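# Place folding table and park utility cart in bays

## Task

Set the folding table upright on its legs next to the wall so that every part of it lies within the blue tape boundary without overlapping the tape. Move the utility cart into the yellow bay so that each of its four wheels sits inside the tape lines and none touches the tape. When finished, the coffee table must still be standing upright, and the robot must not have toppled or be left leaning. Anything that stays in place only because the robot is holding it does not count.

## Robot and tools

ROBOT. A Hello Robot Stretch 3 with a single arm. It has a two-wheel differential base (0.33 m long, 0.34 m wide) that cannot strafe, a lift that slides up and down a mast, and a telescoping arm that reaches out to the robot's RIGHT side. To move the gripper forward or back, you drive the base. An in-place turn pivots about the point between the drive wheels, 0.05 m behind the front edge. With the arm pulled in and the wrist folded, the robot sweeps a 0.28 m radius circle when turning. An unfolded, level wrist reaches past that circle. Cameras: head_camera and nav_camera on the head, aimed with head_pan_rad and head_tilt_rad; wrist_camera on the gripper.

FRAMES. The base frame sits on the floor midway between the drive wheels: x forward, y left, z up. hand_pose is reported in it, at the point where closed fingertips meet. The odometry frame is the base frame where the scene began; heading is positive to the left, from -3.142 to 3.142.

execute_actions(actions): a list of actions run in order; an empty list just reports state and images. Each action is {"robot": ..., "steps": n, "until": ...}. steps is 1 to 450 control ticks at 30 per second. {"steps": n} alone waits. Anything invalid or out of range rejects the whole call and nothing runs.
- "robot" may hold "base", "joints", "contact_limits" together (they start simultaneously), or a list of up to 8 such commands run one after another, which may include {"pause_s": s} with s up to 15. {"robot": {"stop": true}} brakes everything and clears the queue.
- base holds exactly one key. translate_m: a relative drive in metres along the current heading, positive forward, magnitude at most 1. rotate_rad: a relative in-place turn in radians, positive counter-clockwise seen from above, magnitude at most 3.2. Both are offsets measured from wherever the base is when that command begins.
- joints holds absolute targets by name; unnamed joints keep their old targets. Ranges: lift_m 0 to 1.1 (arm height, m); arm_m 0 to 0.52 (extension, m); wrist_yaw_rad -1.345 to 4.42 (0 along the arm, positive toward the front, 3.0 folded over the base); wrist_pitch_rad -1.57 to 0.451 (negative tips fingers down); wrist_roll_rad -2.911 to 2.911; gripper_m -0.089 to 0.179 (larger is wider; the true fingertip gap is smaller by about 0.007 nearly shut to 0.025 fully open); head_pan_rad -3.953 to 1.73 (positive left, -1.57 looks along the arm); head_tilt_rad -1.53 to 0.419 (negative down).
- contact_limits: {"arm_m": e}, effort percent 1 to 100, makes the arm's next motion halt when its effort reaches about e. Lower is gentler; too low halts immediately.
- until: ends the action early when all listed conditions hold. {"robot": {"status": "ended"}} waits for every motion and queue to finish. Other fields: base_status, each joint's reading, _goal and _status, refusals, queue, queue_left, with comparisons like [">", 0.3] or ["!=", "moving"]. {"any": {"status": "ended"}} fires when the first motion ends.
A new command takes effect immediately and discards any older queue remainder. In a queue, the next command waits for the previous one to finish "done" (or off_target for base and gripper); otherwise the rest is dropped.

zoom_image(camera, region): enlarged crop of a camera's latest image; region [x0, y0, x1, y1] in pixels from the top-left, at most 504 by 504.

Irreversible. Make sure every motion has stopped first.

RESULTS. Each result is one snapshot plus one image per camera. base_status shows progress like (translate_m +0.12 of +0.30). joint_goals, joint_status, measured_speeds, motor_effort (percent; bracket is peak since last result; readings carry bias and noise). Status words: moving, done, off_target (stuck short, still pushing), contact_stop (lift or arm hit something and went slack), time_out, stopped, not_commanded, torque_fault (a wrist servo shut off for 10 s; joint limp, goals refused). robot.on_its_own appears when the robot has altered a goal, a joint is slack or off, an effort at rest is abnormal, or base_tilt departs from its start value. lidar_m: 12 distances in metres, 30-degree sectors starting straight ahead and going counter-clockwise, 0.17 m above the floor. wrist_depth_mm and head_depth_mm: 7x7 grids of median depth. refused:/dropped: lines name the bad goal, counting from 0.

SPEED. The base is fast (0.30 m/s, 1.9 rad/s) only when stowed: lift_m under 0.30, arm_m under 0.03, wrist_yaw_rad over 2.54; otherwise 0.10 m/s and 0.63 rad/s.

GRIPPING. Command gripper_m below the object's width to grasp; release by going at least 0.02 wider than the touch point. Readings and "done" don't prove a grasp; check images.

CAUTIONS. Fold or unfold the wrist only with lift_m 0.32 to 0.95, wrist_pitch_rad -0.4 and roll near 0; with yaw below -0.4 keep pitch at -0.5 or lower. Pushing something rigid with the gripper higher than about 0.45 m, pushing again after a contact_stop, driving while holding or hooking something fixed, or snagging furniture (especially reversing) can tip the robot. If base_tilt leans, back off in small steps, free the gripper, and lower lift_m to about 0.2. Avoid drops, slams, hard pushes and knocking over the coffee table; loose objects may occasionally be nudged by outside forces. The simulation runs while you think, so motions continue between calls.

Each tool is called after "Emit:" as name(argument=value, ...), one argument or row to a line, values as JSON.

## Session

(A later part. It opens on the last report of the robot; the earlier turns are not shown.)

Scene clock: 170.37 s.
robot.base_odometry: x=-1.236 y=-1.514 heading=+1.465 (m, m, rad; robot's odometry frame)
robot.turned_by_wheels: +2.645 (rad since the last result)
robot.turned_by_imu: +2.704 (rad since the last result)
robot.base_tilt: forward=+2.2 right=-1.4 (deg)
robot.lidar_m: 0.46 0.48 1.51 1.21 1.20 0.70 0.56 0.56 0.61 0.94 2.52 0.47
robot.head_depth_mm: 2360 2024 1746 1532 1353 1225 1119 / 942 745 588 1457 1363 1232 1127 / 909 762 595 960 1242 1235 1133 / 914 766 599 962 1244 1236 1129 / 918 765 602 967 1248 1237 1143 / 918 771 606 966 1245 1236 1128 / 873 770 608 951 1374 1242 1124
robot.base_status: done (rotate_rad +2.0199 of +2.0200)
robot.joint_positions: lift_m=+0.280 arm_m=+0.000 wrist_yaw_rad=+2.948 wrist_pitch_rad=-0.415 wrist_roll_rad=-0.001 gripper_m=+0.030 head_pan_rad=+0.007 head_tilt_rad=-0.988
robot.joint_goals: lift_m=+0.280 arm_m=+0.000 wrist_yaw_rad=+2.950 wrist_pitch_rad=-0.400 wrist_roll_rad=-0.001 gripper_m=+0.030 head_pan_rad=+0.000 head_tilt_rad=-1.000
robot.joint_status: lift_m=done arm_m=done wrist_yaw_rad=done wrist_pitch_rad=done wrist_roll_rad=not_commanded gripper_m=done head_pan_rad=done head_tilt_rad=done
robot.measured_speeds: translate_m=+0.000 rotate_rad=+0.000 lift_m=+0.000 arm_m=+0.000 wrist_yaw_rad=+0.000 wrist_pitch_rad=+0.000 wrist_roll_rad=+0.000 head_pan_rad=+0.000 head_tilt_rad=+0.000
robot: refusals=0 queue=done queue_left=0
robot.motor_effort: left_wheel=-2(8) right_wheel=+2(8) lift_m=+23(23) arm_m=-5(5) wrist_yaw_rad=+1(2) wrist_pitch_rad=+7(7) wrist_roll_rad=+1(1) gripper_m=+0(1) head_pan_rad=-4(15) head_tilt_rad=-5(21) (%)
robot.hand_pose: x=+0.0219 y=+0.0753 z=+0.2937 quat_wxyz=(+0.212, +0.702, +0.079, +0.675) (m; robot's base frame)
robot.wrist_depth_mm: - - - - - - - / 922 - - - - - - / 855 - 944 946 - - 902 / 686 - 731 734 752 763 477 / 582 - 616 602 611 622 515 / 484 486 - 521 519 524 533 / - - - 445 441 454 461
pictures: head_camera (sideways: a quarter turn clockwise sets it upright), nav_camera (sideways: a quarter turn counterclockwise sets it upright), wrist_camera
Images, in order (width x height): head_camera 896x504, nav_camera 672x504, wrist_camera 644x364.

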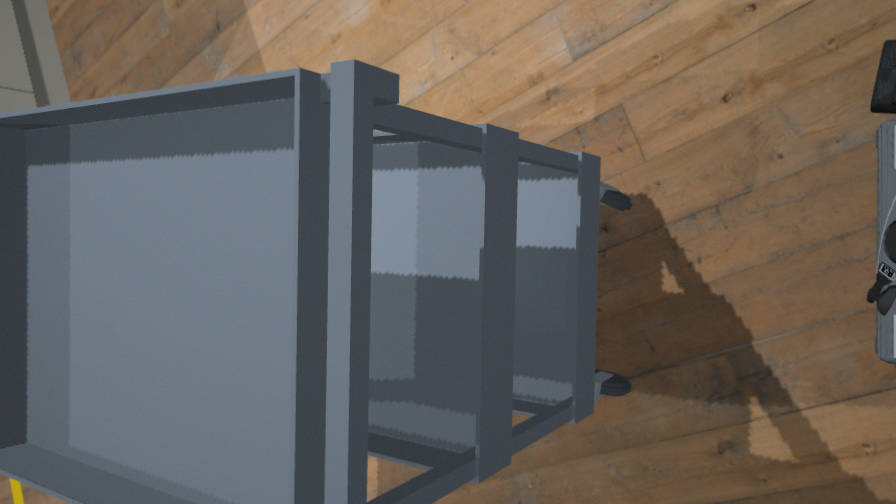

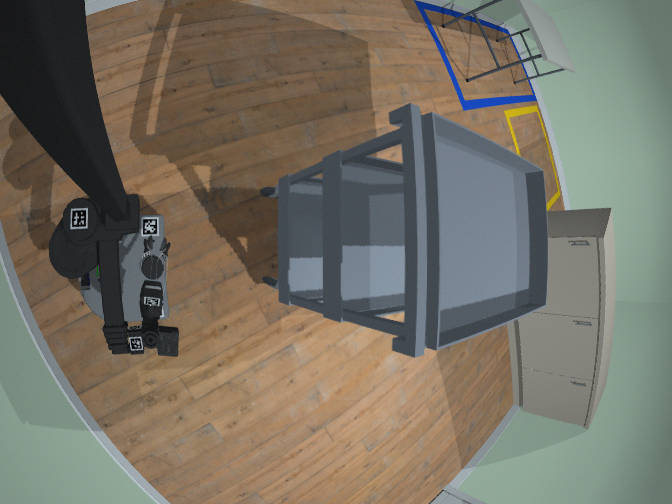

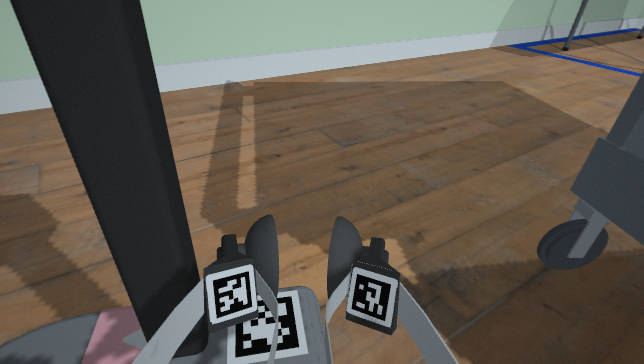

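Emit:
execute_actions(
  actions=[
    {"robot":[{"joints":{"lift_m":0.72}},{"joints":{"wrist_yaw_rad":2.05}},{"joints":{"wrist_pitch_rad":0,"wrist_roll_rad":1.57,"gripper_m":0.12,"head_tilt_rad":-1.15}},{"base":{"translate_m":0.08}}],"steps":450,"until":{"robot":{"status":"ended"}}},
  ],
)

Scene clock: 181.00 s.
robot.base_odometry: x=-1.227 y=-1.435 heading=+1.465 (m, m, rad; robot's odometry frame)
robot.turned_by_wheels: +0.000 (rad since the last result)
robot.turned_by_imu: +0.003 (rad since the last result)
robot.base_tilt: forward=+2.2 right=-1.4 (deg)
robot.lidar_m: 0.38 0.40 1.54 1.24 1.23 0.79 0.64 0.63 0.69 1.06 2.49 0.39
robot.head_depth_mm: 1885 1678 1498 1397 1291 1220 1095 / 687 623 516 1374 1304 - 1108 / 706 634 517 903 1264 1211 - / 708 635 521 917 1279 1208 - / 709 637 523 922 1280 1213 - / 711 637 527 920 1276 1204 1141 / 713 640 529 922 1303 1211 1128
robot.base_status: done (translate_m +0.0800 of +0.0800)
robot.joint_positions: lift_m=+0.720 arm_m=+0.000 wrist_yaw_rad=+2.053 wrist_pitch_rad=-0.022 wrist_roll_rad=+1.568 gripper_m=+0.120 head_pan_rad=+0.007 head_tilt_rad=-1.136
robot.joint_goals: lift_m=+0.720 arm_m=+0.000 wrist_yaw_rad=+2.050 wrist_pitch_rad=+0.000 wrist_roll_rad=+1.570 gripper_m=+0.120 head_pan_rad=+0.000 head_tilt_rad=-1.150
robot.joint_status: lift_m=done arm_m=done wrist_yaw_rad=done wrist_pitch_rad=done wrist_roll_rad=done gripper_m=done head_pan_rad=done head_tilt_rad=done
robot.measured_speeds: translate_m=+0.000 rotate_rad=+0.000 lift_m=+0.000 arm_m=+0.000 wrist_yaw_rad=+0.000 wrist_pitch_rad=+0.000 wrist_roll_rad=+0.000 head_pan_rad=+0.000 head_tilt_rad=+0.000
robot: refusals=0 queue=done queue_left=0
robot.motor_effort: left_wheel=-2(4) right_wheel=+1(4) lift_m=+43(46) arm_m=-5(5) wrist_yaw_rad=-2(4) wrist_pitch_rad=+10(12) wrist_roll_rad=+0(2) gripper_m=+0(80) head_pan_rad=-4(3) head_tilt_rad=-6(17) (%)
robot.hand_pose: x=+0.2052 y=-0.0268 z=+0.8283 quat_wxyz=(+0.011, +0.855, -0.518, -0.005) (m; robot's base frame)
robot.wrist_depth_mm: - - - 264 855 586 412 / - - - 290 931 590 411 / - - - 323 944 592 352 / - - - 360 - 581 378 / - - - 426 - 576 641 / - - - 488 - 509 813 / - - - - - - 915
pictures: head_camera (sideways: a quarter turn clockwise sets it upright), nav_camera (sideways: a quarter turn counterclockwise sets it upright), wrist_camera
Images, in order (width x height): head_camera 896x504, nav_camera 672x504, wrist_camera 644x364.

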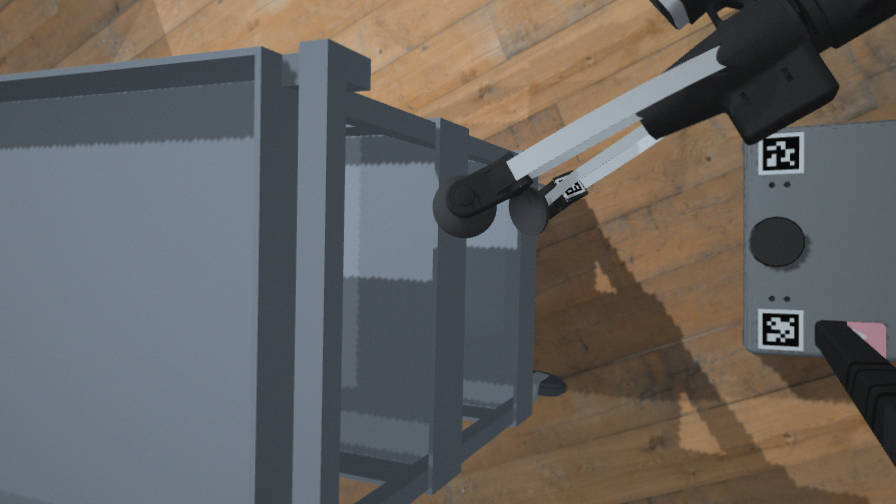

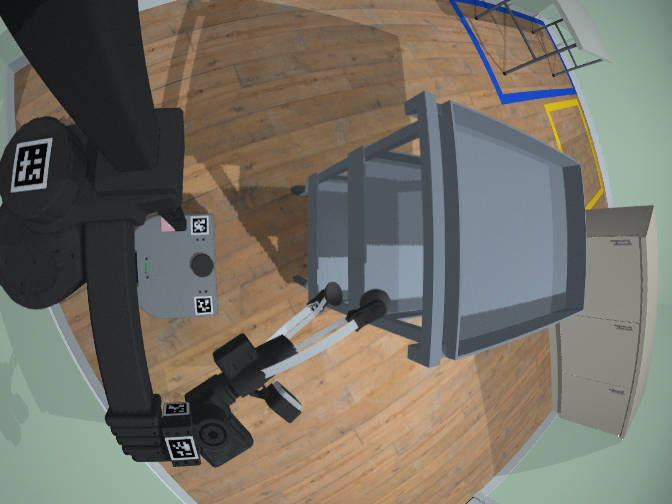

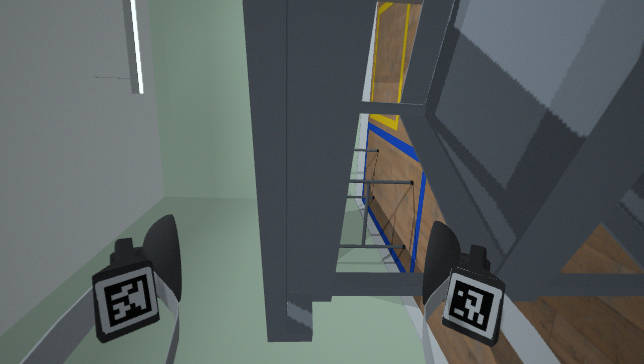

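Emit:
execute_actions(
  actions=[
    {"robot":{"base":{"translate_m":0.115},"joints":{"lift_m":0.735}},"steps":450,"until":{"robot":{"status":"ended"}}},
  ],
)

Scene clock: 183.87 s.
robot.base_odometry: x=-1.215 y=-1.320 heading=+1.465 (m, m, rad; robot's odometry frame)
robot.turned_by_wheels: +0.000 (rad since the last result)
robot.turned_by_imu: +0.001 (rad since the last result)
robot.base_tilt: forward=+2.2 right=-1.3 (deg)
robot.lidar_m: 0.26 0.28 0.39 1.28 1.27 0.93 0.75 0.74 0.81 1.24 2.45 0.27
robot.head_depth_mm: 1893 1665 557 479 1300 1219 1093 / 692 625 572 464 1289 - 1105 / 705 632 573 466 1154 1207 - / 708 634 575 469 1146 1205 - / 711 636 575 497 1150 1209 - / 710 637 578 502 1129 1203 1133 / 712 640 578 505 1283 1209 1124
robot.base_status: done (translate_m +0.1150 of +0.1150)
robot.joint_positions: lift_m=+0.735 arm_m=+0.000 wrist_yaw_rad=+2.053 wrist_pitch_rad=-0.022 wrist_roll_rad=+1.569 gripper_m=+0.120 head_pan_rad=+0.007 head_tilt_rad=-1.136
robot.joint_goals: lift_m=+0.735 arm_m=+0.000 wrist_yaw_rad=+2.050 wrist_pitch_rad=+0.000 wrist_roll_rad=+1.570 gripper_m=+0.120 head_pan_rad=+0.000 head_tilt_rad=-1.150
robot.joint_status: lift_m=done arm_m=done wrist_yaw_rad=done wrist_pitch_rad=done wrist_roll_rad=done gripper_m=done head_pan_rad=done head_tilt_rad=done
robot.measured_speeds: translate_m=+0.000 rotate_rad=+0.000 lift_m=+0.000 arm_m=+0.000 wrist_yaw_rad=+0.000 wrist_pitch_rad=+0.000 wrist_roll_rad=+0.000 head_pan_rad=+0.000 head_tilt_rad=+0.000
robot: refusals=0 queue=done queue_left=0
robot.motor_effort: left_wheel=-2(3) right_wheel=+2(7) lift_m=+44(44) arm_m=-5(5) wrist_yaw_rad=-2(2) wrist_pitch_rad=+10(10) wrist_roll_rad=+1(1) gripper_m=+1(0) head_pan_rad=-3(3) head_tilt_rad=-6(5) (%)
robot.hand_pose: x=+0.2052 y=-0.0268 z=+0.8434 quat_wxyz=(+0.010, +0.855, -0.518, -0.005) (m; robot's base frame)
robot.wrist_depth_mm: - - - 99 101 550 394 / - - - 165 174 619 427 / - - - 183 197 607 427 / - - - 205 707 606 425 / - - - 234 - 599 421 / - - - 279 - 533 421 / - - - 333 - 442 388
pictures: head_camera (sideways: a quarter turn clockwise sets it upright), nav_camera (sideways: a quarter turn counterclockwise sets it upright), wrist_camera
Images, in order (width x height): head_camera 896x504, nav_camera 672x504, wrist_camera 644x364.

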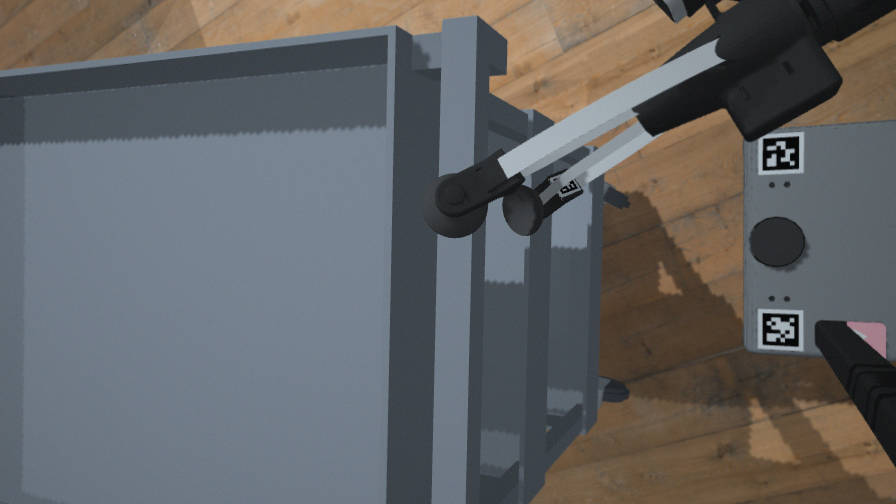

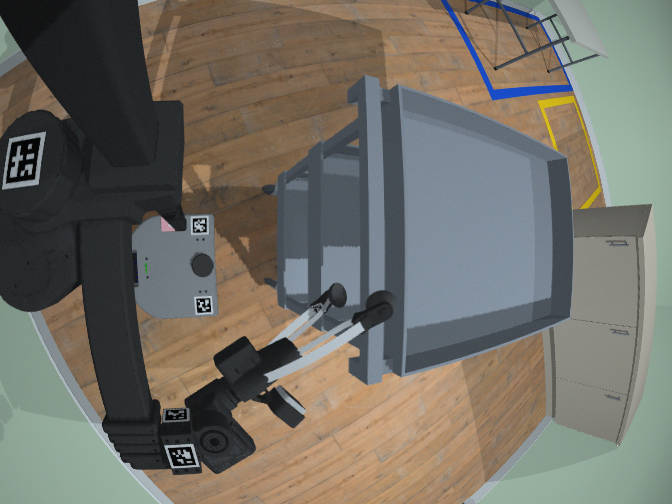

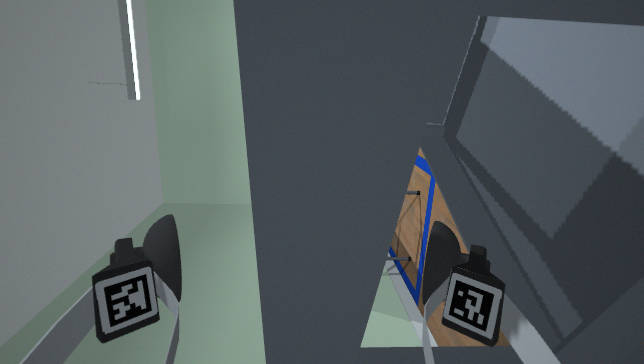

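Emit:
execute_actions(
  actions=[
    {"robot":[{"joints":{"gripper_m":-0.02,"head_tilt_rad":-0.95}},{"base":{"translate_m":0.3}}],"steps":450,"until":{"robot":{"status":"ended"}}},
  ],
)

Scene clock: 189.80 s.
robot.base_odometry: x=-1.183 y=-1.022 heading=+1.464 (m, m, rad; robot's odometry frame)
robot.turned_by_wheels: +0.000 (rad since the last result)
robot.turned_by_imu: +0.002 (rad since the last result)
robot.base_tilt: forward=+2.2 right=-1.4 (deg)
robot.lidar_m: 0.26 0.27 0.35 1.40 1.39 1.27 1.03 1.02 1.11 1.71 2.35 0.28
robot.head_depth_mm: 1787 2088 1805 1533 480 1232 1146 / 1709 1966 665 579 468 1237 1110 / 1545 788 682 590 470 1079 1123 / 1498 807 683 591 502 1034 1124 / 1782 810 687 594 470 1000 1126 / 2641 812 685 595 465 1000 1126 / 2664 814 689 596 465 822 1129
robot.base_status: done (translate_m +0.3000 of +0.3000)
robot.joint_positions: lift_m=+0.735 arm_m=+0.000 wrist_yaw_rad=+2.052 wrist_pitch_rad=+0.008 wrist_roll_rad=+1.569 gripper_m=-0.019 head_pan_rad=+0.007 head_tilt_rad=-0.952
robot.joint_goals: lift_m=+0.735 arm_m=+0.000 wrist_yaw_rad=+2.050 wrist_pitch_rad=+0.000 wrist_roll_rad=+1.570 gripper_m=-0.020 head_pan_rad=+0.000 head_tilt_rad=-0.950
robot.joint_status: lift_m=done arm_m=done wrist_yaw_rad=done wrist_pitch_rad=done wrist_roll_rad=done gripper_m=done head_pan_rad=done head_tilt_rad=done
robot.measured_speeds: translate_m=+0.000 rotate_rad=+0.000 lift_m=+0.000 arm_m=+0.000 wrist_yaw_rad=+0.000 wrist_pitch_rad=+0.000 wrist_roll_rad=+0.000 head_pan_rad=+0.000 head_tilt_rad=+0.000
robot: refusals=0 queue=done queue_left=0
robot.motor_effort: left_wheel=-2(3) right_wheel=+4(13) lift_m=+41(43) arm_m=-3(5) wrist_yaw_rad=-2(10) wrist_pitch_rad=-3(10) wrist_roll_rad=+1(0) gripper_m=-18(93) head_pan_rad=-3(3) head_tilt_rad=+1(14) (%)
robot.hand_pose: x=+0.2059 y=-0.0264 z=+0.8510 quat_wxyz=(-0.002, +0.855, -0.518, +0.003) (m; robot's base frame)
robot.wrist_depth_mm: - - - 107 107 552 170 / - - - 118 176 654 449 / - - - 129 194 651 442 / - - - 146 218 647 441 / - - - 159 - 612 438 / - - - 176 - 576 431 / - - - 290 - - 435
pictures: head_camera (sideways: a quarter turn clockwise sets it upright), nav_camera (sideways: a quarter turn counterclockwise sets it upright), wrist_camera
Images, in order (width x height): head_camera 896x504, nav_camera 672x504, wrist_camera 644x364.

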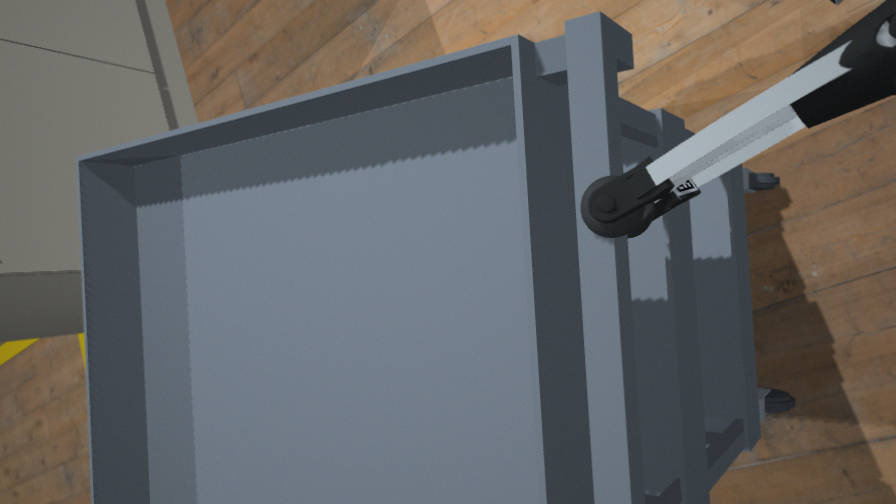

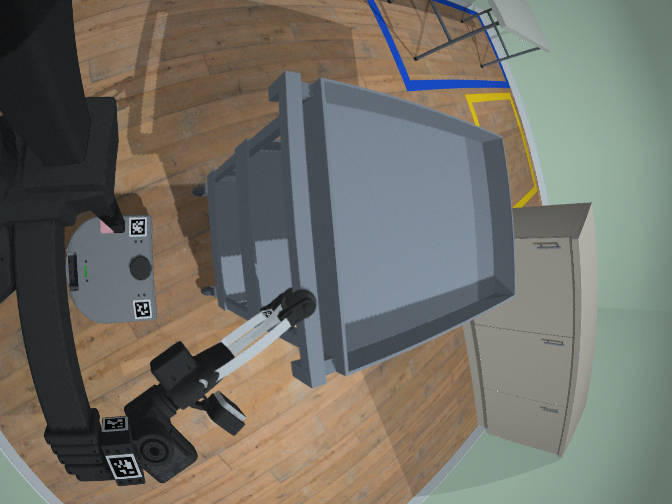

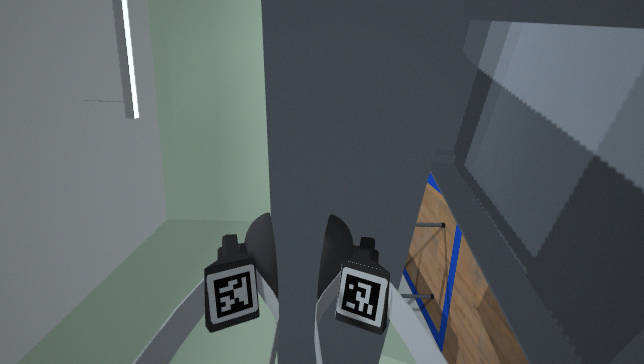

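Emit:
execute_actions(
  actions=[
    {"robot":[{"base":{"translate_m":0.3}}],"steps":450,"until":{"robot":{"status":"ended"}}},
  ],
)

Scene clock: 194.03 s.
robot.base_odometry: x=-1.151 y=-0.724 heading=+1.464 (m, m, rad; robot's odometry frame)
robot.turned_by_wheels: +0.000 (rad since the last result)
robot.turned_by_imu: +0.002 (rad since the last result)
robot.base_tilt: forward=+2.2 right=-1.3 (deg)
robot.lidar_m: 0.26 0.26 0.33 1.51 1.49 1.62 1.31 1.29 1.42 2.17 2.24 0.28
robot.head_depth_mm: 1452 1757 1817 1571 487 1242 1144 / 1387 1644 666 569 477 1243 1108 / 1282 785 681 592 471 1081 1126 / 1189 805 683 592 485 1028 1125 / 1414 811 687 593 463 996 1127 / 2657 814 686 596 477 820 1111 / 2662 815 688 596 482 809 1134
robot.base_status: done (translate_m +0.3000 of +0.3000)
robot.joint_positions: lift_m=+0.735 arm_m=+0.000 wrist_yaw_rad=+2.053 wrist_pitch_rad=+0.008 wrist_roll_rad=+1.569 gripper_m=-0.019 head_pan_rad=+0.007 head_tilt_rad=-0.951
robot.joint_goals: lift_m=+0.735 arm_m=+0.000 wrist_yaw_rad=+2.050 wrist_pitch_rad=+0.000 wrist_roll_rad=+1.570 gripper_m=-0.020 head_pan_rad=+0.000 head_tilt_rad=-0.950
robot.joint_status: lift_m=done arm_m=done wrist_yaw_rad=done wrist_pitch_rad=done wrist_roll_rad=done gripper_m=done head_pan_rad=done head_tilt_rad=done
robot.measured_speeds: translate_m=+0.000 rotate_rad=+0.000 lift_m=+0.000 arm_m=+0.000 wrist_yaw_rad=+0.000 wrist_pitch_rad=+0.000 wrist_roll_rad=+0.000 head_pan_rad=+0.000 head_tilt_rad=+0.000
robot: refusals=0 queue=done queue_left=0
robot.motor_effort: left_wheel=-2(2) right_wheel=+4(14) lift_m=+41(41) arm_m=-3(3) wrist_yaw_rad=-2(4) wrist_pitch_rad=-3(3) wrist_roll_rad=+1(1) gripper_m=-18(18) head_pan_rad=-3(2) head_tilt_rad=+0(0) (%)
robot.hand_pose: x=+0.2059 y=-0.0263 z=+0.8511 quat_wxyz=(-0.002, +0.855, -0.518, +0.003) (m; robot's base frame)
robot.wrist_depth_mm: - - - 111 166 173 174 / - - - 122 180 653 449 / - - - 134 198 637 443 / - - - 147 217 656 441 / - - - 160 723 634 443 / - - - 174 - 579 438 / - - - 244 - - 434
pictures: head_camera (sideways: a quarter turn clockwise sets it upright), nav_camera (sideways: a quarter turn counterclockwise sets it upright), wrist_camera
Images, in order (width x height): head_camera 896x504, nav_camera 672x504, wrist_camera 644x364.

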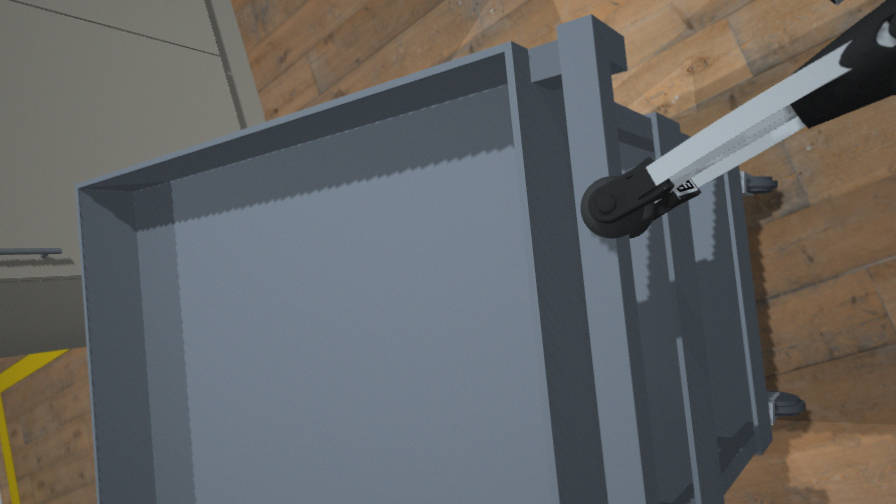

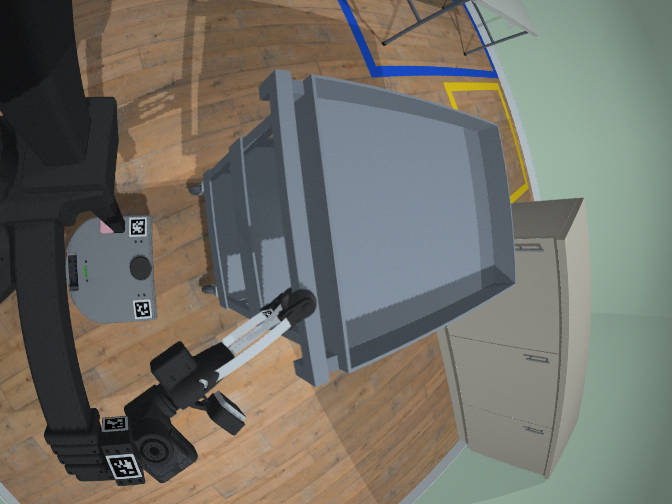

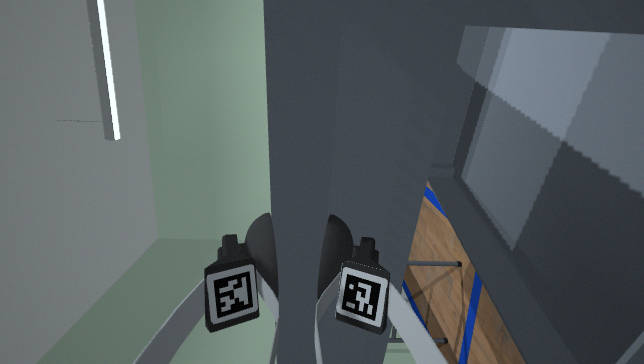

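Emit:
execute_actions(
  actions=[
    {"robot":[{"base":{"rotate_rad":0.2}},{"base":{"translate_m":0.15}},{"base":{"rotate_rad":0.2}},{"base":{"translate_m":0.15}}],"steps":450,"until":{"robot":{"status":"ended"}}},
  ],
)

Scene clock: 201.83 s.
robot.base_odometry: x=-1.209 y=-0.431 heading=+1.864 (m, m, rad; robot's odometry frame)
robot.turned_by_wheels: +0.400 (rad since the last result)
robot.turned_by_imu: +0.409 (rad since the last result)
robot.base_tilt: forward=+2.2 right=-1.4 (deg)
robot.lidar_m: 0.26 0.35 1.57 1.52 1.59 1.64 1.59 1.66 2.29 2.20 1.33 0.25
robot.head_depth_mm: 1369 804 679 588 520 442 1143 / 2634 805 680 591 486 724 1100 / 898 804 682 591 474 1047 1113 / 2668 796 683 594 510 1115 1123 / 2639 760 686 594 815 1190 1123 / 2674 2182 666 550 907 1246 1128 / 2656 2206 639 554 1395 1247 1130
robot.base_status: done (translate_m +0.1500 of +0.1500)
robot.joint_positions: lift_m=+0.735 arm_m=+0.000 wrist_yaw_rad=+2.068 wrist_pitch_rad=+0.008 wrist_roll_rad=+1.569 gripper_m=-0.019 head_pan_rad=+0.007 head_tilt_rad=-0.951
robot.joint_goals: lift_m=+0.735 arm_m=+0.000 wrist_yaw_rad=+2.050 wrist_pitch_rad=+0.000 wrist_roll_rad=+1.570 gripper_m=-0.020 head_pan_rad=+0.000 head_tilt_rad=-0.950
robot.joint_status: lift_m=done arm_m=done wrist_yaw_rad=done wrist_pitch_rad=done wrist_roll_rad=done gripper_m=done head_pan_rad=done head_tilt_rad=done
robot.measured_speeds: translate_m=+0.000 rotate_rad=+0.000 lift_m=+0.000 arm_m=+0.000 wrist_yaw_rad=+0.000 wrist_pitch_rad=+0.000 wrist_roll_rad=+0.000 head_pan_rad=+0.000 head_tilt_rad=+0.000
robot: refusals=0 queue=done queue_left=0
robot.on_its_own: wrist_yaw_rad is at rest, and its effort (-14) is outside its rest range (-12 to +12)
robot.motor_effort: left_wheel=+0(7) right_wheel=+2(14) lift_m=+41(41) arm_m=-3(3) wrist_yaw_rad=-14(24) wrist_pitch_rad=-3(3) wrist_roll_rad=+1(1) gripper_m=-18(18) head_pan_rad=-3(3) head_tilt_rad=+1(0) (%)
robot.hand_pose: x=+0.2040 y=-0.0229 z=+0.8511 quat_wxyz=(-0.002, +0.859, -0.511, +0.003) (m; robot's base frame)
robot.wrist_depth_mm: - - 51 51 52 53 395 / - - 58 56 55 55 399 / - - - 71 70 70 444 / - - - 104 - 555 443 / - - - 174 - 509 432 / - - - - - - 966 / - - - - - - 952
pictures: head_camera (sideways: a quarter turn clockwise sets it upright), nav_camera (sideways: a quarter turn counterclockwise sets it upright), wrist_camera
Images, in order (width x height): head_camera 896x504, nav_camera 672x504, wrist_camera 644x364.

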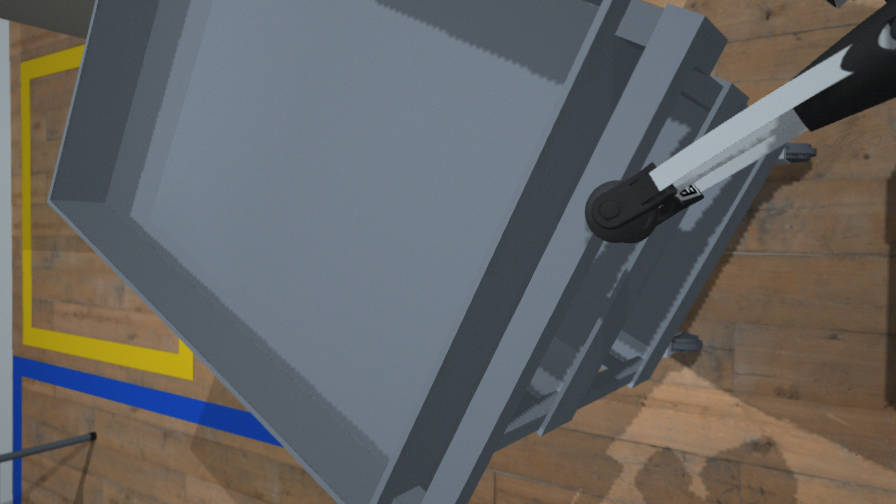

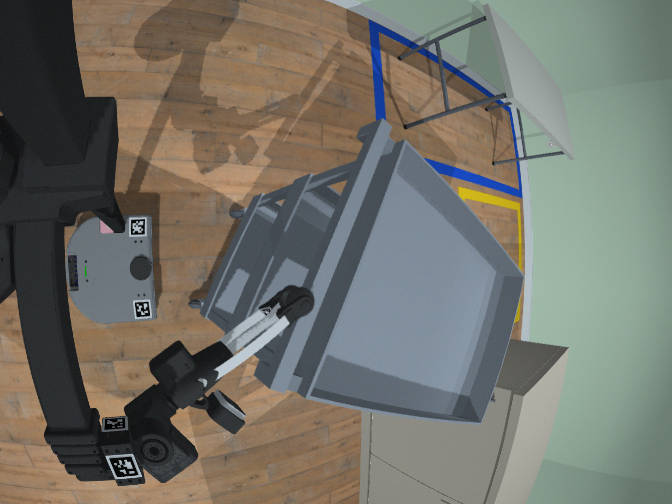

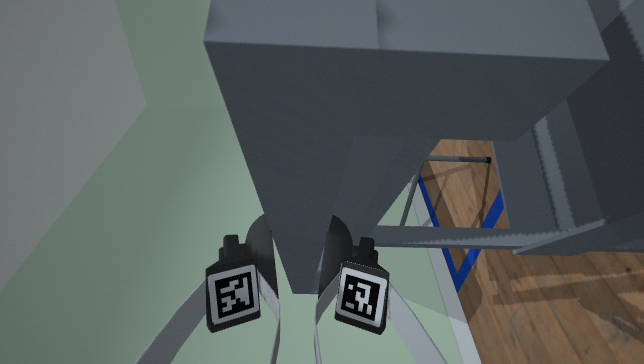

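Emit:
execute_actions(
  actions=[
    {"robot":{"base":{"translate_m":-0.3},"joints":{"arm_m":0.3,"head_pan_rad":-0.3}},"steps":450,"until":{"robot":{"status":"ended"}}},
  ],
)

Scene clock: 206.80 s.
robot.base_odometry: x=-1.122 y=-0.718 heading=+1.864 (m, m, rad; robot's odometry frame)
robot.turned_by_wheels: +0.000 (rad since the last result)
robot.turned_by_imu: +0.000 (rad since the last result)
robot.base_tilt: forward=+2.3 right=-1.4 (deg)
robot.lidar_m: 0.48 2.10 1.58 1.52 1.59 1.33 1.29 1.35 1.87 2.20 1.75 0.48
robot.head_depth_mm: 1355 1609 1703 1576 1390 1239 1120 / 1271 763 627 987 1364 1238 1124 / 953 805 620 988 1245 1241 1119 / 958 805 608 988 1245 1240 1124 / 957 808 618 994 1225 1245 1122 / 958 812 610 998 1209 1243 1128 / 934 808 603 966 1381 1251 1135
robot.base_status: done (translate_m -0.3000 of -0.3000)
robot.joint_positions: lift_m=+0.735 arm_m=+0.300 wrist_yaw_rad=+2.051 wrist_pitch_rad=-0.016 wrist_roll_rad=+1.569 gripper_m=-0.020 head_pan_rad=-0.293 head_tilt_rad=-0.951
robot.joint_goals: lift_m=+0.735 arm_m=+0.300 wrist_yaw_rad=+2.050 wrist_pitch_rad=+0.000 wrist_roll_rad=+1.570 gripper_m=-0.020 head_pan_rad=-0.300 head_tilt_rad=-0.950
robot.joint_status: lift_m=done arm_m=done wrist_yaw_rad=done wrist_pitch_rad=done wrist_roll_rad=done gripper_m=done head_pan_rad=done head_tilt_rad=done
robot.measured_speeds: translate_m=+0.000 rotate_rad=+0.000 lift_m=+0.000 arm_m=+0.000 wrist_yaw_rad=+0.000 wrist_pitch_rad=+0.000 wrist_roll_rad=+0.000 head_pan_rad=+0.000 head_tilt_rad=+0.000
robot: refusals=0 queue=done queue_left=0
robot.motor_effort: left_wheel=-1(6) right_wheel=+1(11) lift_m=+41(41) arm_m=+5(7) wrist_yaw_rad=-1(15) wrist_pitch_rad=+8(8) wrist_roll_rad=+1(1) gripper_m=-9(18) head_pan_rad=-3(24) head_tilt_rad=+0(1) (%)
robot.hand_pose: x=+0.2055 y=-0.3264 z=+0.8449 quat_wxyz=(+0.008, +0.855, -0.519, -0.003) (m; robot's base frame)
robot.wrist_depth_mm: - - - 432 - 623 709 / - - - 356 369 378 385 / - - - 330 - 623 402 / - - - 457 - 610 734 / - - - - - 600 768 / - - - - - - 873 / - - - - - - 945
pictures: head_camera (sideways: a quarter turn clockwise sets it upright), nav_camera (sideways: a quarter turn counterclockwise sets it upright), wrist_camera
Images, in order (width x height): head_camera 896x504, nav_camera 672x504, wrist_camera 644x364.

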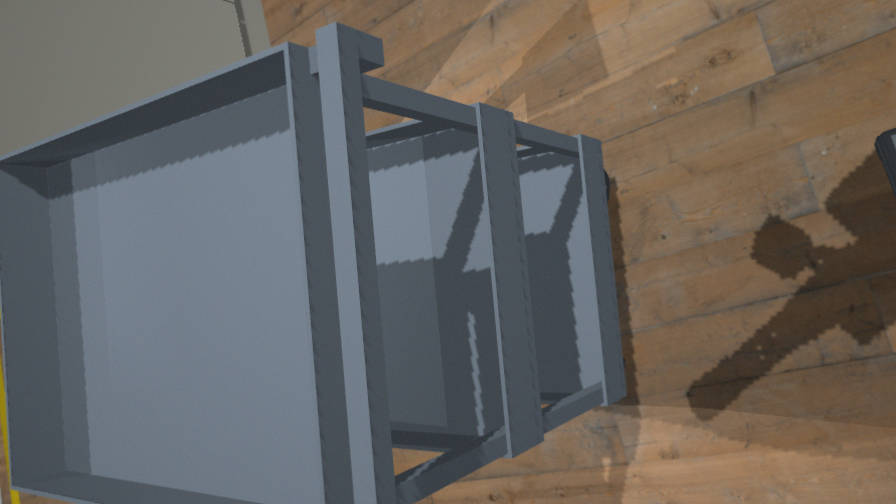

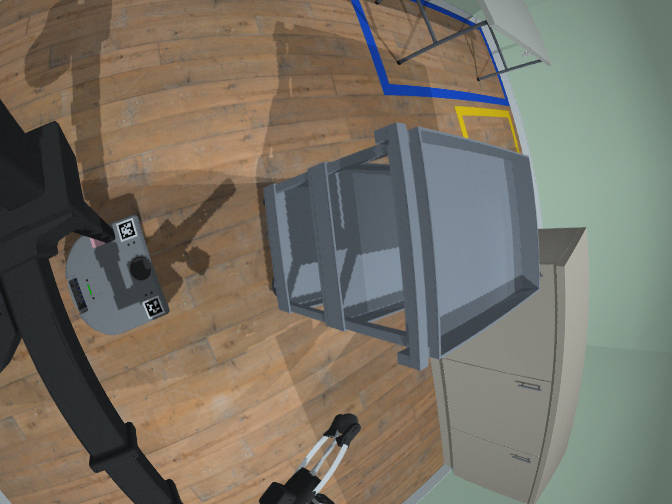

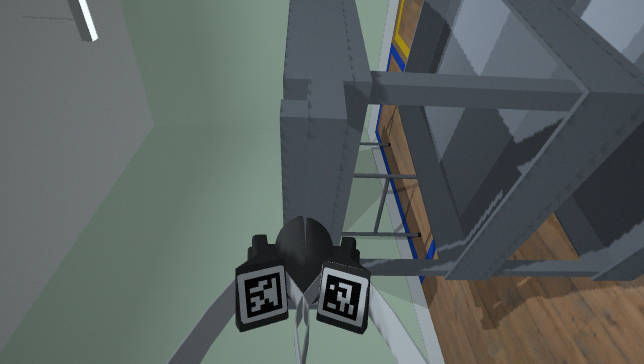

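Emit:
execute_actions(
  actions=[
    {"robot":[{"joints":{"gripper_m":0.12,"arm_m":0.15,"lift_m":0.745}},{"base":{"translate_m":0.21},"joints":{"head_tilt_rad":-1.15}}],"steps":450,"until":{"robot":{"status":"ended"}}},
  ],
)

Scene clock: 213.13 s.
robot.base_odometry: x=-1.183 y=-0.517 heading=+1.864 (m, m, rad; robot's odometry frame)
robot.turned_by_wheels: +0.000 (rad since the last result)
robot.turned_by_imu: +0.002 (rad since the last result)
robot.base_tilt: forward=+2.2 right=-1.4 (deg)
robot.lidar_m: 0.28 0.31 1.57 1.52 1.59 1.55 1.50 1.56 2.18 2.20 0.33 0.28
robot.head_depth_mm: 670 622 575 721 1277 1200 1114 / 705 631 572 462 1249 1197 1127 / 706 632 575 529 1169 1215 - / 708 635 574 497 1155 1215 - / 709 636 576 484 1147 1204 - / 711 639 577 496 1262 1210 1123 / 702 630 579 469 1311 1206 1129
robot.base_status: done (translate_m +0.2100 of +0.2100)
robot.joint_positions: lift_m=+0.745 arm_m=+0.150 wrist_yaw_rad=+2.051 wrist_pitch_rad=-0.017 wrist_roll_rad=+1.569 gripper_m=+0.120 head_pan_rad=-0.293 head_tilt_rad=-1.136
robot.joint_goals: lift_m=+0.745 arm_m=+0.150 wrist_yaw_rad=+2.050 wrist_pitch_rad=+0.000 wrist_roll_rad=+1.570 gripper_m=+0.120 head_pan_rad=-0.300 head_tilt_rad=-1.150
robot.joint_status: lift_m=done arm_m=done wrist_yaw_rad=done wrist_pitch_rad=done wrist_roll_rad=done gripper_m=done head_pan_rad=done head_tilt_rad=done
robot.measured_speeds: translate_m=+0.000 rotate_rad=+0.000 lift_m=+0.000 arm_m=+0.000 wrist_yaw_rad=+0.000 wrist_pitch_rad=+0.000 wrist_roll_rad=+0.000 head_pan_rad=+0.000 head_tilt_rad=+0.000
robot: refusals=0 queue=done queue_left=0
robot.motor_effort: left_wheel=-2(3) right_wheel=+1(4) lift_m=+43(45) arm_m=-5(3) wrist_yaw_rad=-1(1) wrist_pitch_rad=+8(8) wrist_roll_rad=+0(1) gripper_m=+1(81) head_pan_rad=-3(4) head_tilt_rad=-6(18) (%)
robot.hand_pose: x=+0.2055 y=-0.1771 z=+0.8547 quat_wxyz=(+0.008, +0.855, -0.519, -0.004) (m; robot's base frame)
robot.wrist_depth_mm: - - - 64 65 65 407 / - - - 72 141 534 441 / - - - 83 162 590 440 / - - - 98 192 592 436 / - - - 124 242 559 436 / - - - 160 - 507 435 / - - - 350 434 - 444
pictures: head_camera (sideways: a quarter turn clockwise sets it upright), nav_camera (sideways: a quarter turn counterclockwise sets it upright), wrist_camera
Images, in order (width x height): head_camera 896x504, nav_camera 672x504, wrist_camera 644x364.

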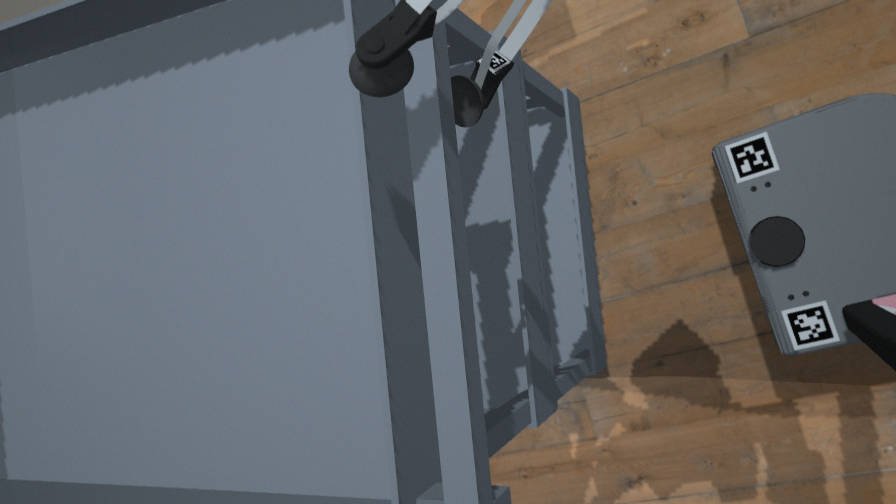

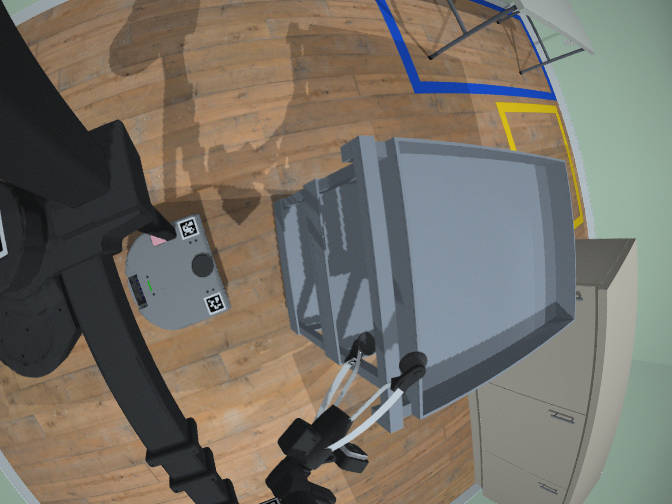

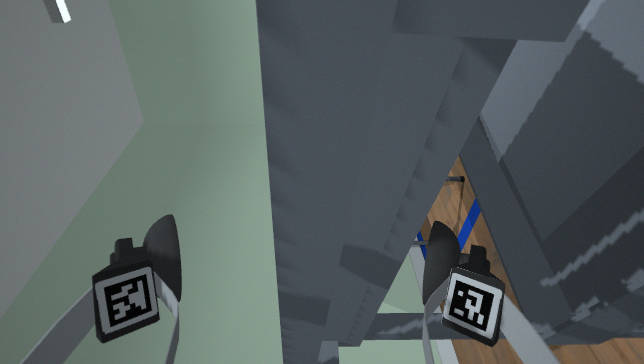

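Emit:
execute_actions(
  actions=[
    {"robot":[{"base":{"translate_m":-0.02}},{"joints":{"gripper_m":-0.04,"head_tilt_rad":-0.95,"head_pan_rad":-0.45}},{"joints":{"arm_m":0.27}}],"steps":450,"until":{"robot":{"status":"ended"}}},
  ],
)

Scene clock: 219.20 s.
robot.base_odometry: x=-1.177 y=-0.536 heading=+1.864 (m, m, rad; robot's odometry frame)
robot.turned_by_wheels: +0.000 (rad since the last result)
robot.turned_by_imu: +0.001 (rad since the last result)
robot.base_tilt: forward=+2.2 right=-1.4 (deg)
robot.lidar_m: 0.27 1.66 1.57 1.52 1.59 1.53 1.48 1.55 2.15 2.20 0.37 0.28
robot.head_depth_mm: 1281 1491 660 533 1313 1240 1126 / 1218 746 680 552 887 1220 1123 / 1103 803 682 591 803 1194 1140 / 904 809 684 591 520 1101 1126 / 900 807 686 592 476 870 1133 / 1456 813 688 595 468 1208 1130 / 2681 813 688 608 1350 1254 1128
robot.base_status: done (translate_m -0.0200 of -0.0200)
robot.joint_positions: lift_m=+0.745 arm_m=+0.270 wrist_yaw_rad=+2.071 wrist_pitch_rad=-0.018 wrist_roll_rad=+1.572 gripper_m=-0.031 head_pan_rad=-0.443 head_tilt_rad=-0.952
robot.joint_goals: lift_m=+0.745 arm_m=+0.270 wrist_yaw_rad=+2.050 wrist_pitch_rad=+0.000 wrist_roll_rad=+1.570 gripper_m=-0.031 head_pan_rad=-0.450 head_tilt_rad=-0.950
robot.joint_status: lift_m=done arm_m=done wrist_yaw_rad=done wrist_pitch_rad=done wrist_roll_rad=done gripper_m=done head_pan_rad=done head_tilt_rad=done
robot.measured_speeds: translate_m=+0.000 rotate_rad=+0.000 lift_m=+0.000 arm_m=+0.000 wrist_yaw_rad=+0.000 wrist_pitch_rad=+0.000 wrist_roll_rad=+0.000 head_pan_rad=+0.000 head_tilt_rad=+0.000
robot: refusals=0 queue=done queue_left=0
robot.on_its_own: gripper_m is held at -0.031, not at your -0.040, by its stall guard, which is still easing; wrist_yaw_rad is at rest, and its effort (-17) is outside its rest range (-12 to +12)
robot.motor_effort: left_wheel=-1(5) right_wheel=+1(3) lift_m=+44(43) arm_m=+7(8) wrist_yaw_rad=-17(20) wrist_pitch_rad=+9(8) wrist_roll_rad=+0(0) gripper_m=-2(96) head_pan_rad=-4(16) head_tilt_rad=+1(16) (%)
robot.hand_pose: x=+0.2030 y=-0.2918 z=+0.8544 quat_wxyz=(+0.008, +0.860, -0.510, -0.005) (m; robot's base frame)
robot.wrist_depth_mm: - - - 99 157 604 440 / - - - 110 173 637 438 / - - - 124 194 634 435 / - - - 141 225 629 434 / - - - 158 - 594 434 / - - - 184 - 550 436 / - - - 333 429 439 394
pictures: head_camera (sideways: a quarter turn clockwise sets it upright), nav_camera (sideways: a quarter turn counterclockwise sets it upright), wrist_camera
Images, in order (width x height): head_camera 896x504, nav_camera 672x504, wrist_camera 644x364.

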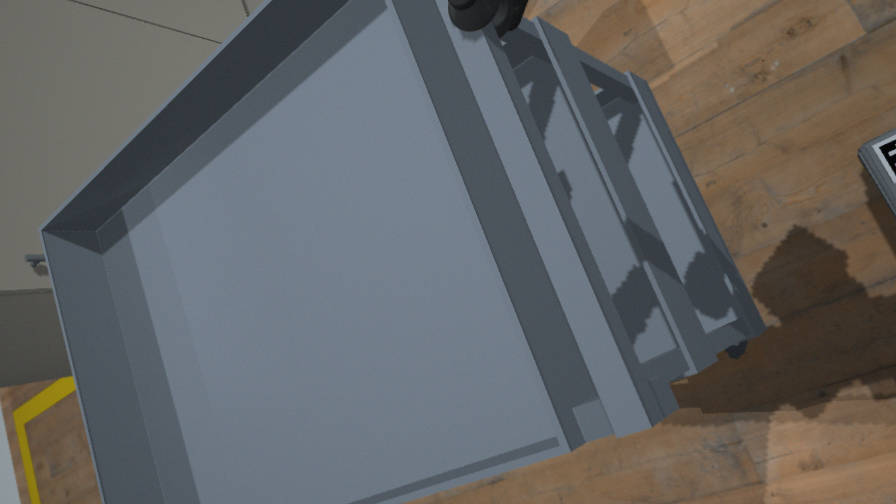

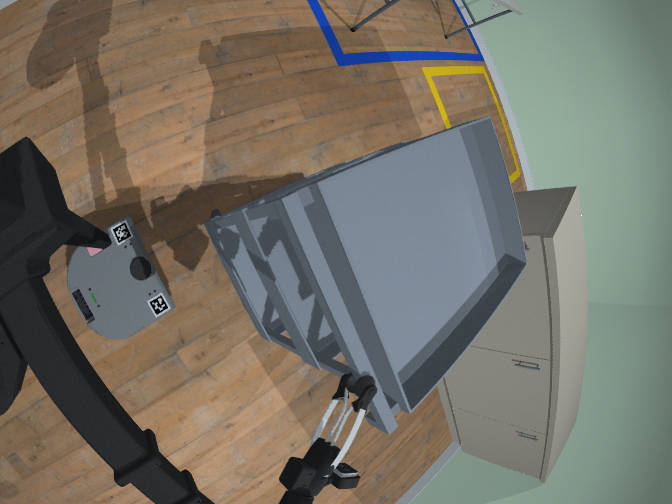

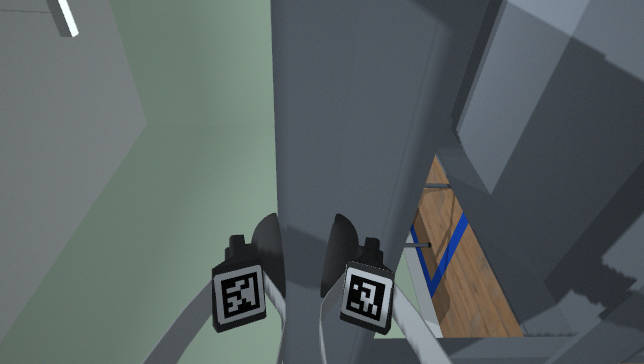

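Emit:
execute_actions(
  actions=[
    {"robot":[{"joints":{"gripper_m":-0.015}},{"joints":{"arm_m":0.42}},{"base":{"translate_m":0.2},"joints":{"arm_m":0.36}}],"steps":450,"until":{"robot":{"status":"ended"}}},
  ],
)

Scene clock: 225.57 s.
robot.base_odometry: x=-1.235 y=-0.345 heading=+1.864 (m, m, rad; robot's odometry frame)
robot.turned_by_wheels: +0.000 (rad since the last result)
robot.turned_by_imu: +0.001 (rad since the last result)
robot.base_tilt: forward=+2.2 right=-1.4 (deg)
robot.lidar_m: 0.23 1.81 1.56 1.52 1.58 1.74 1.68 1.76 2.28 2.21 0.34 0.22
robot.head_depth_mm: 1025 746 678 559 1110 1241 1126 / 972 763 681 590 771 1223 1124 / 863 805 682 591 482 1132 1141 / 896 808 684 592 474 770 1122 / 903 810 685 595 551 1208 1129 / 2663 811 688 618 1333 1246 1128 / 2656 794 705 1499 1406 1255 1128
robot.base_status: done (translate_m +0.2000 of +0.2000)
robot.joint_positions: lift_m=+0.745 arm_m=+0.360 wrist_yaw_rad=+2.063 wrist_pitch_rad=-0.018 wrist_roll_rad=+1.572 gripper_m=-0.014 head_pan_rad=-0.443 head_tilt_rad=-0.952
robot.joint_goals: lift_m=+0.745 arm_m=+0.360 wrist_yaw_rad=+2.050 wrist_pitch_rad=+0.000 wrist_roll_rad=+1.570 gripper_m=-0.015 head_pan_rad=-0.450 head_tilt_rad=-0.950
robot.joint_status: lift_m=done arm_m=done wrist_yaw_rad=done wrist_pitch_rad=done wrist_roll_rad=done gripper_m=done head_pan_rad=done head_tilt_rad=done
robot.measured_speeds: translate_m=+0.000 rotate_rad=+0.000 lift_m=+0.000 arm_m=+0.000 wrist_yaw_rad=+0.000 wrist_pitch_rad=+0.000 wrist_roll_rad=+0.000 head_pan_rad=+0.000 head_tilt_rad=+0.000
robot: refusals=0 queue=done queue_left=0
robot.motor_effort: left_wheel=-2(8) right_wheel=+3(37) lift_m=+42(43) arm_m=-3(9) wrist_yaw_rad=-10(18) wrist_pitch_rad=+9(8) wrist_roll_rad=-1(1) gripper_m=-15(47) head_pan_rad=-3(3) head_tilt_rad=+0(1) (%)
robot.hand_pose: x=+0.2040 y=-0.3843 z=+0.8543 quat_wxyz=(+0.008, +0.858, -0.514, -0.005) (m; robot's base frame)
robot.wrist_depth_mm: - - - 114 171 638 422 / - - - 124 184 636 441 / - - - 134 200 627 436 / - - - 146 220 626 438 / - - - 159 685 624 436 / - - - 173 - 573 434 / - - - 279 - - 433
pictures: head_camera (sideways: a quarter turn clockwise sets it upright), nav_camera (sideways: a quarter turn counterclockwise sets it upright), wrist_camera
Images, in order (width x height): head_camera 896x504, nav_camera 672x504, wrist_camera 644x364.

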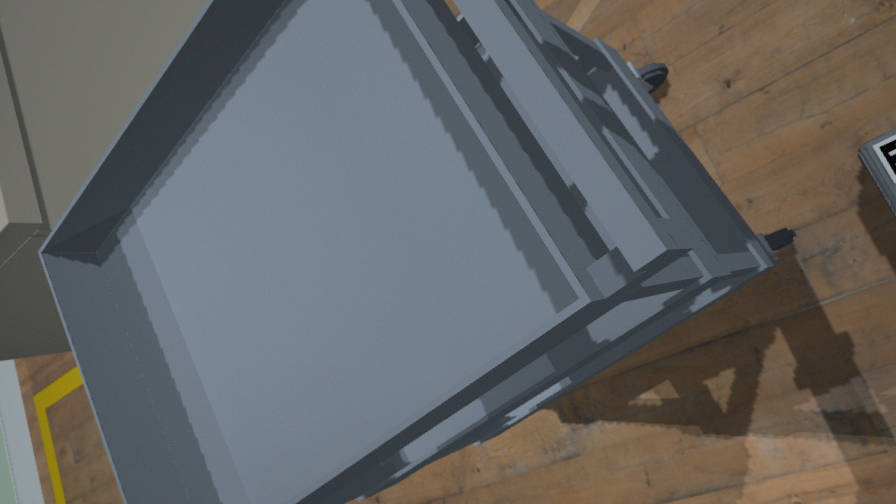

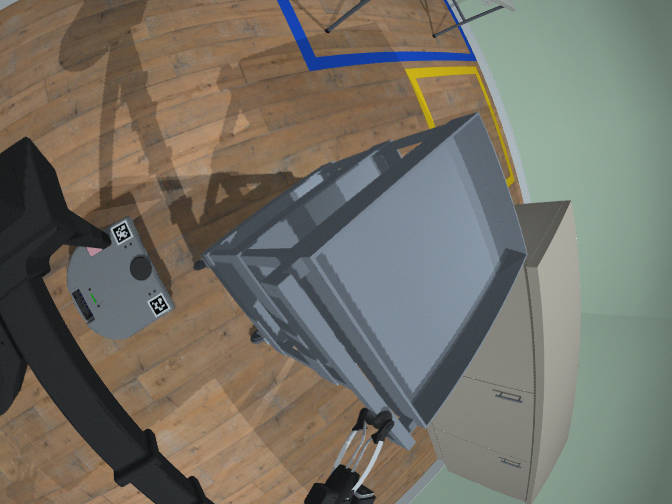

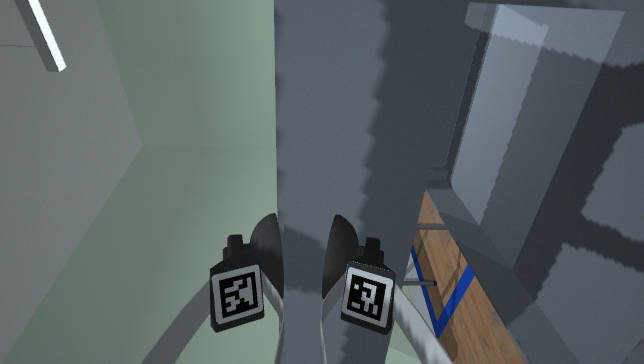

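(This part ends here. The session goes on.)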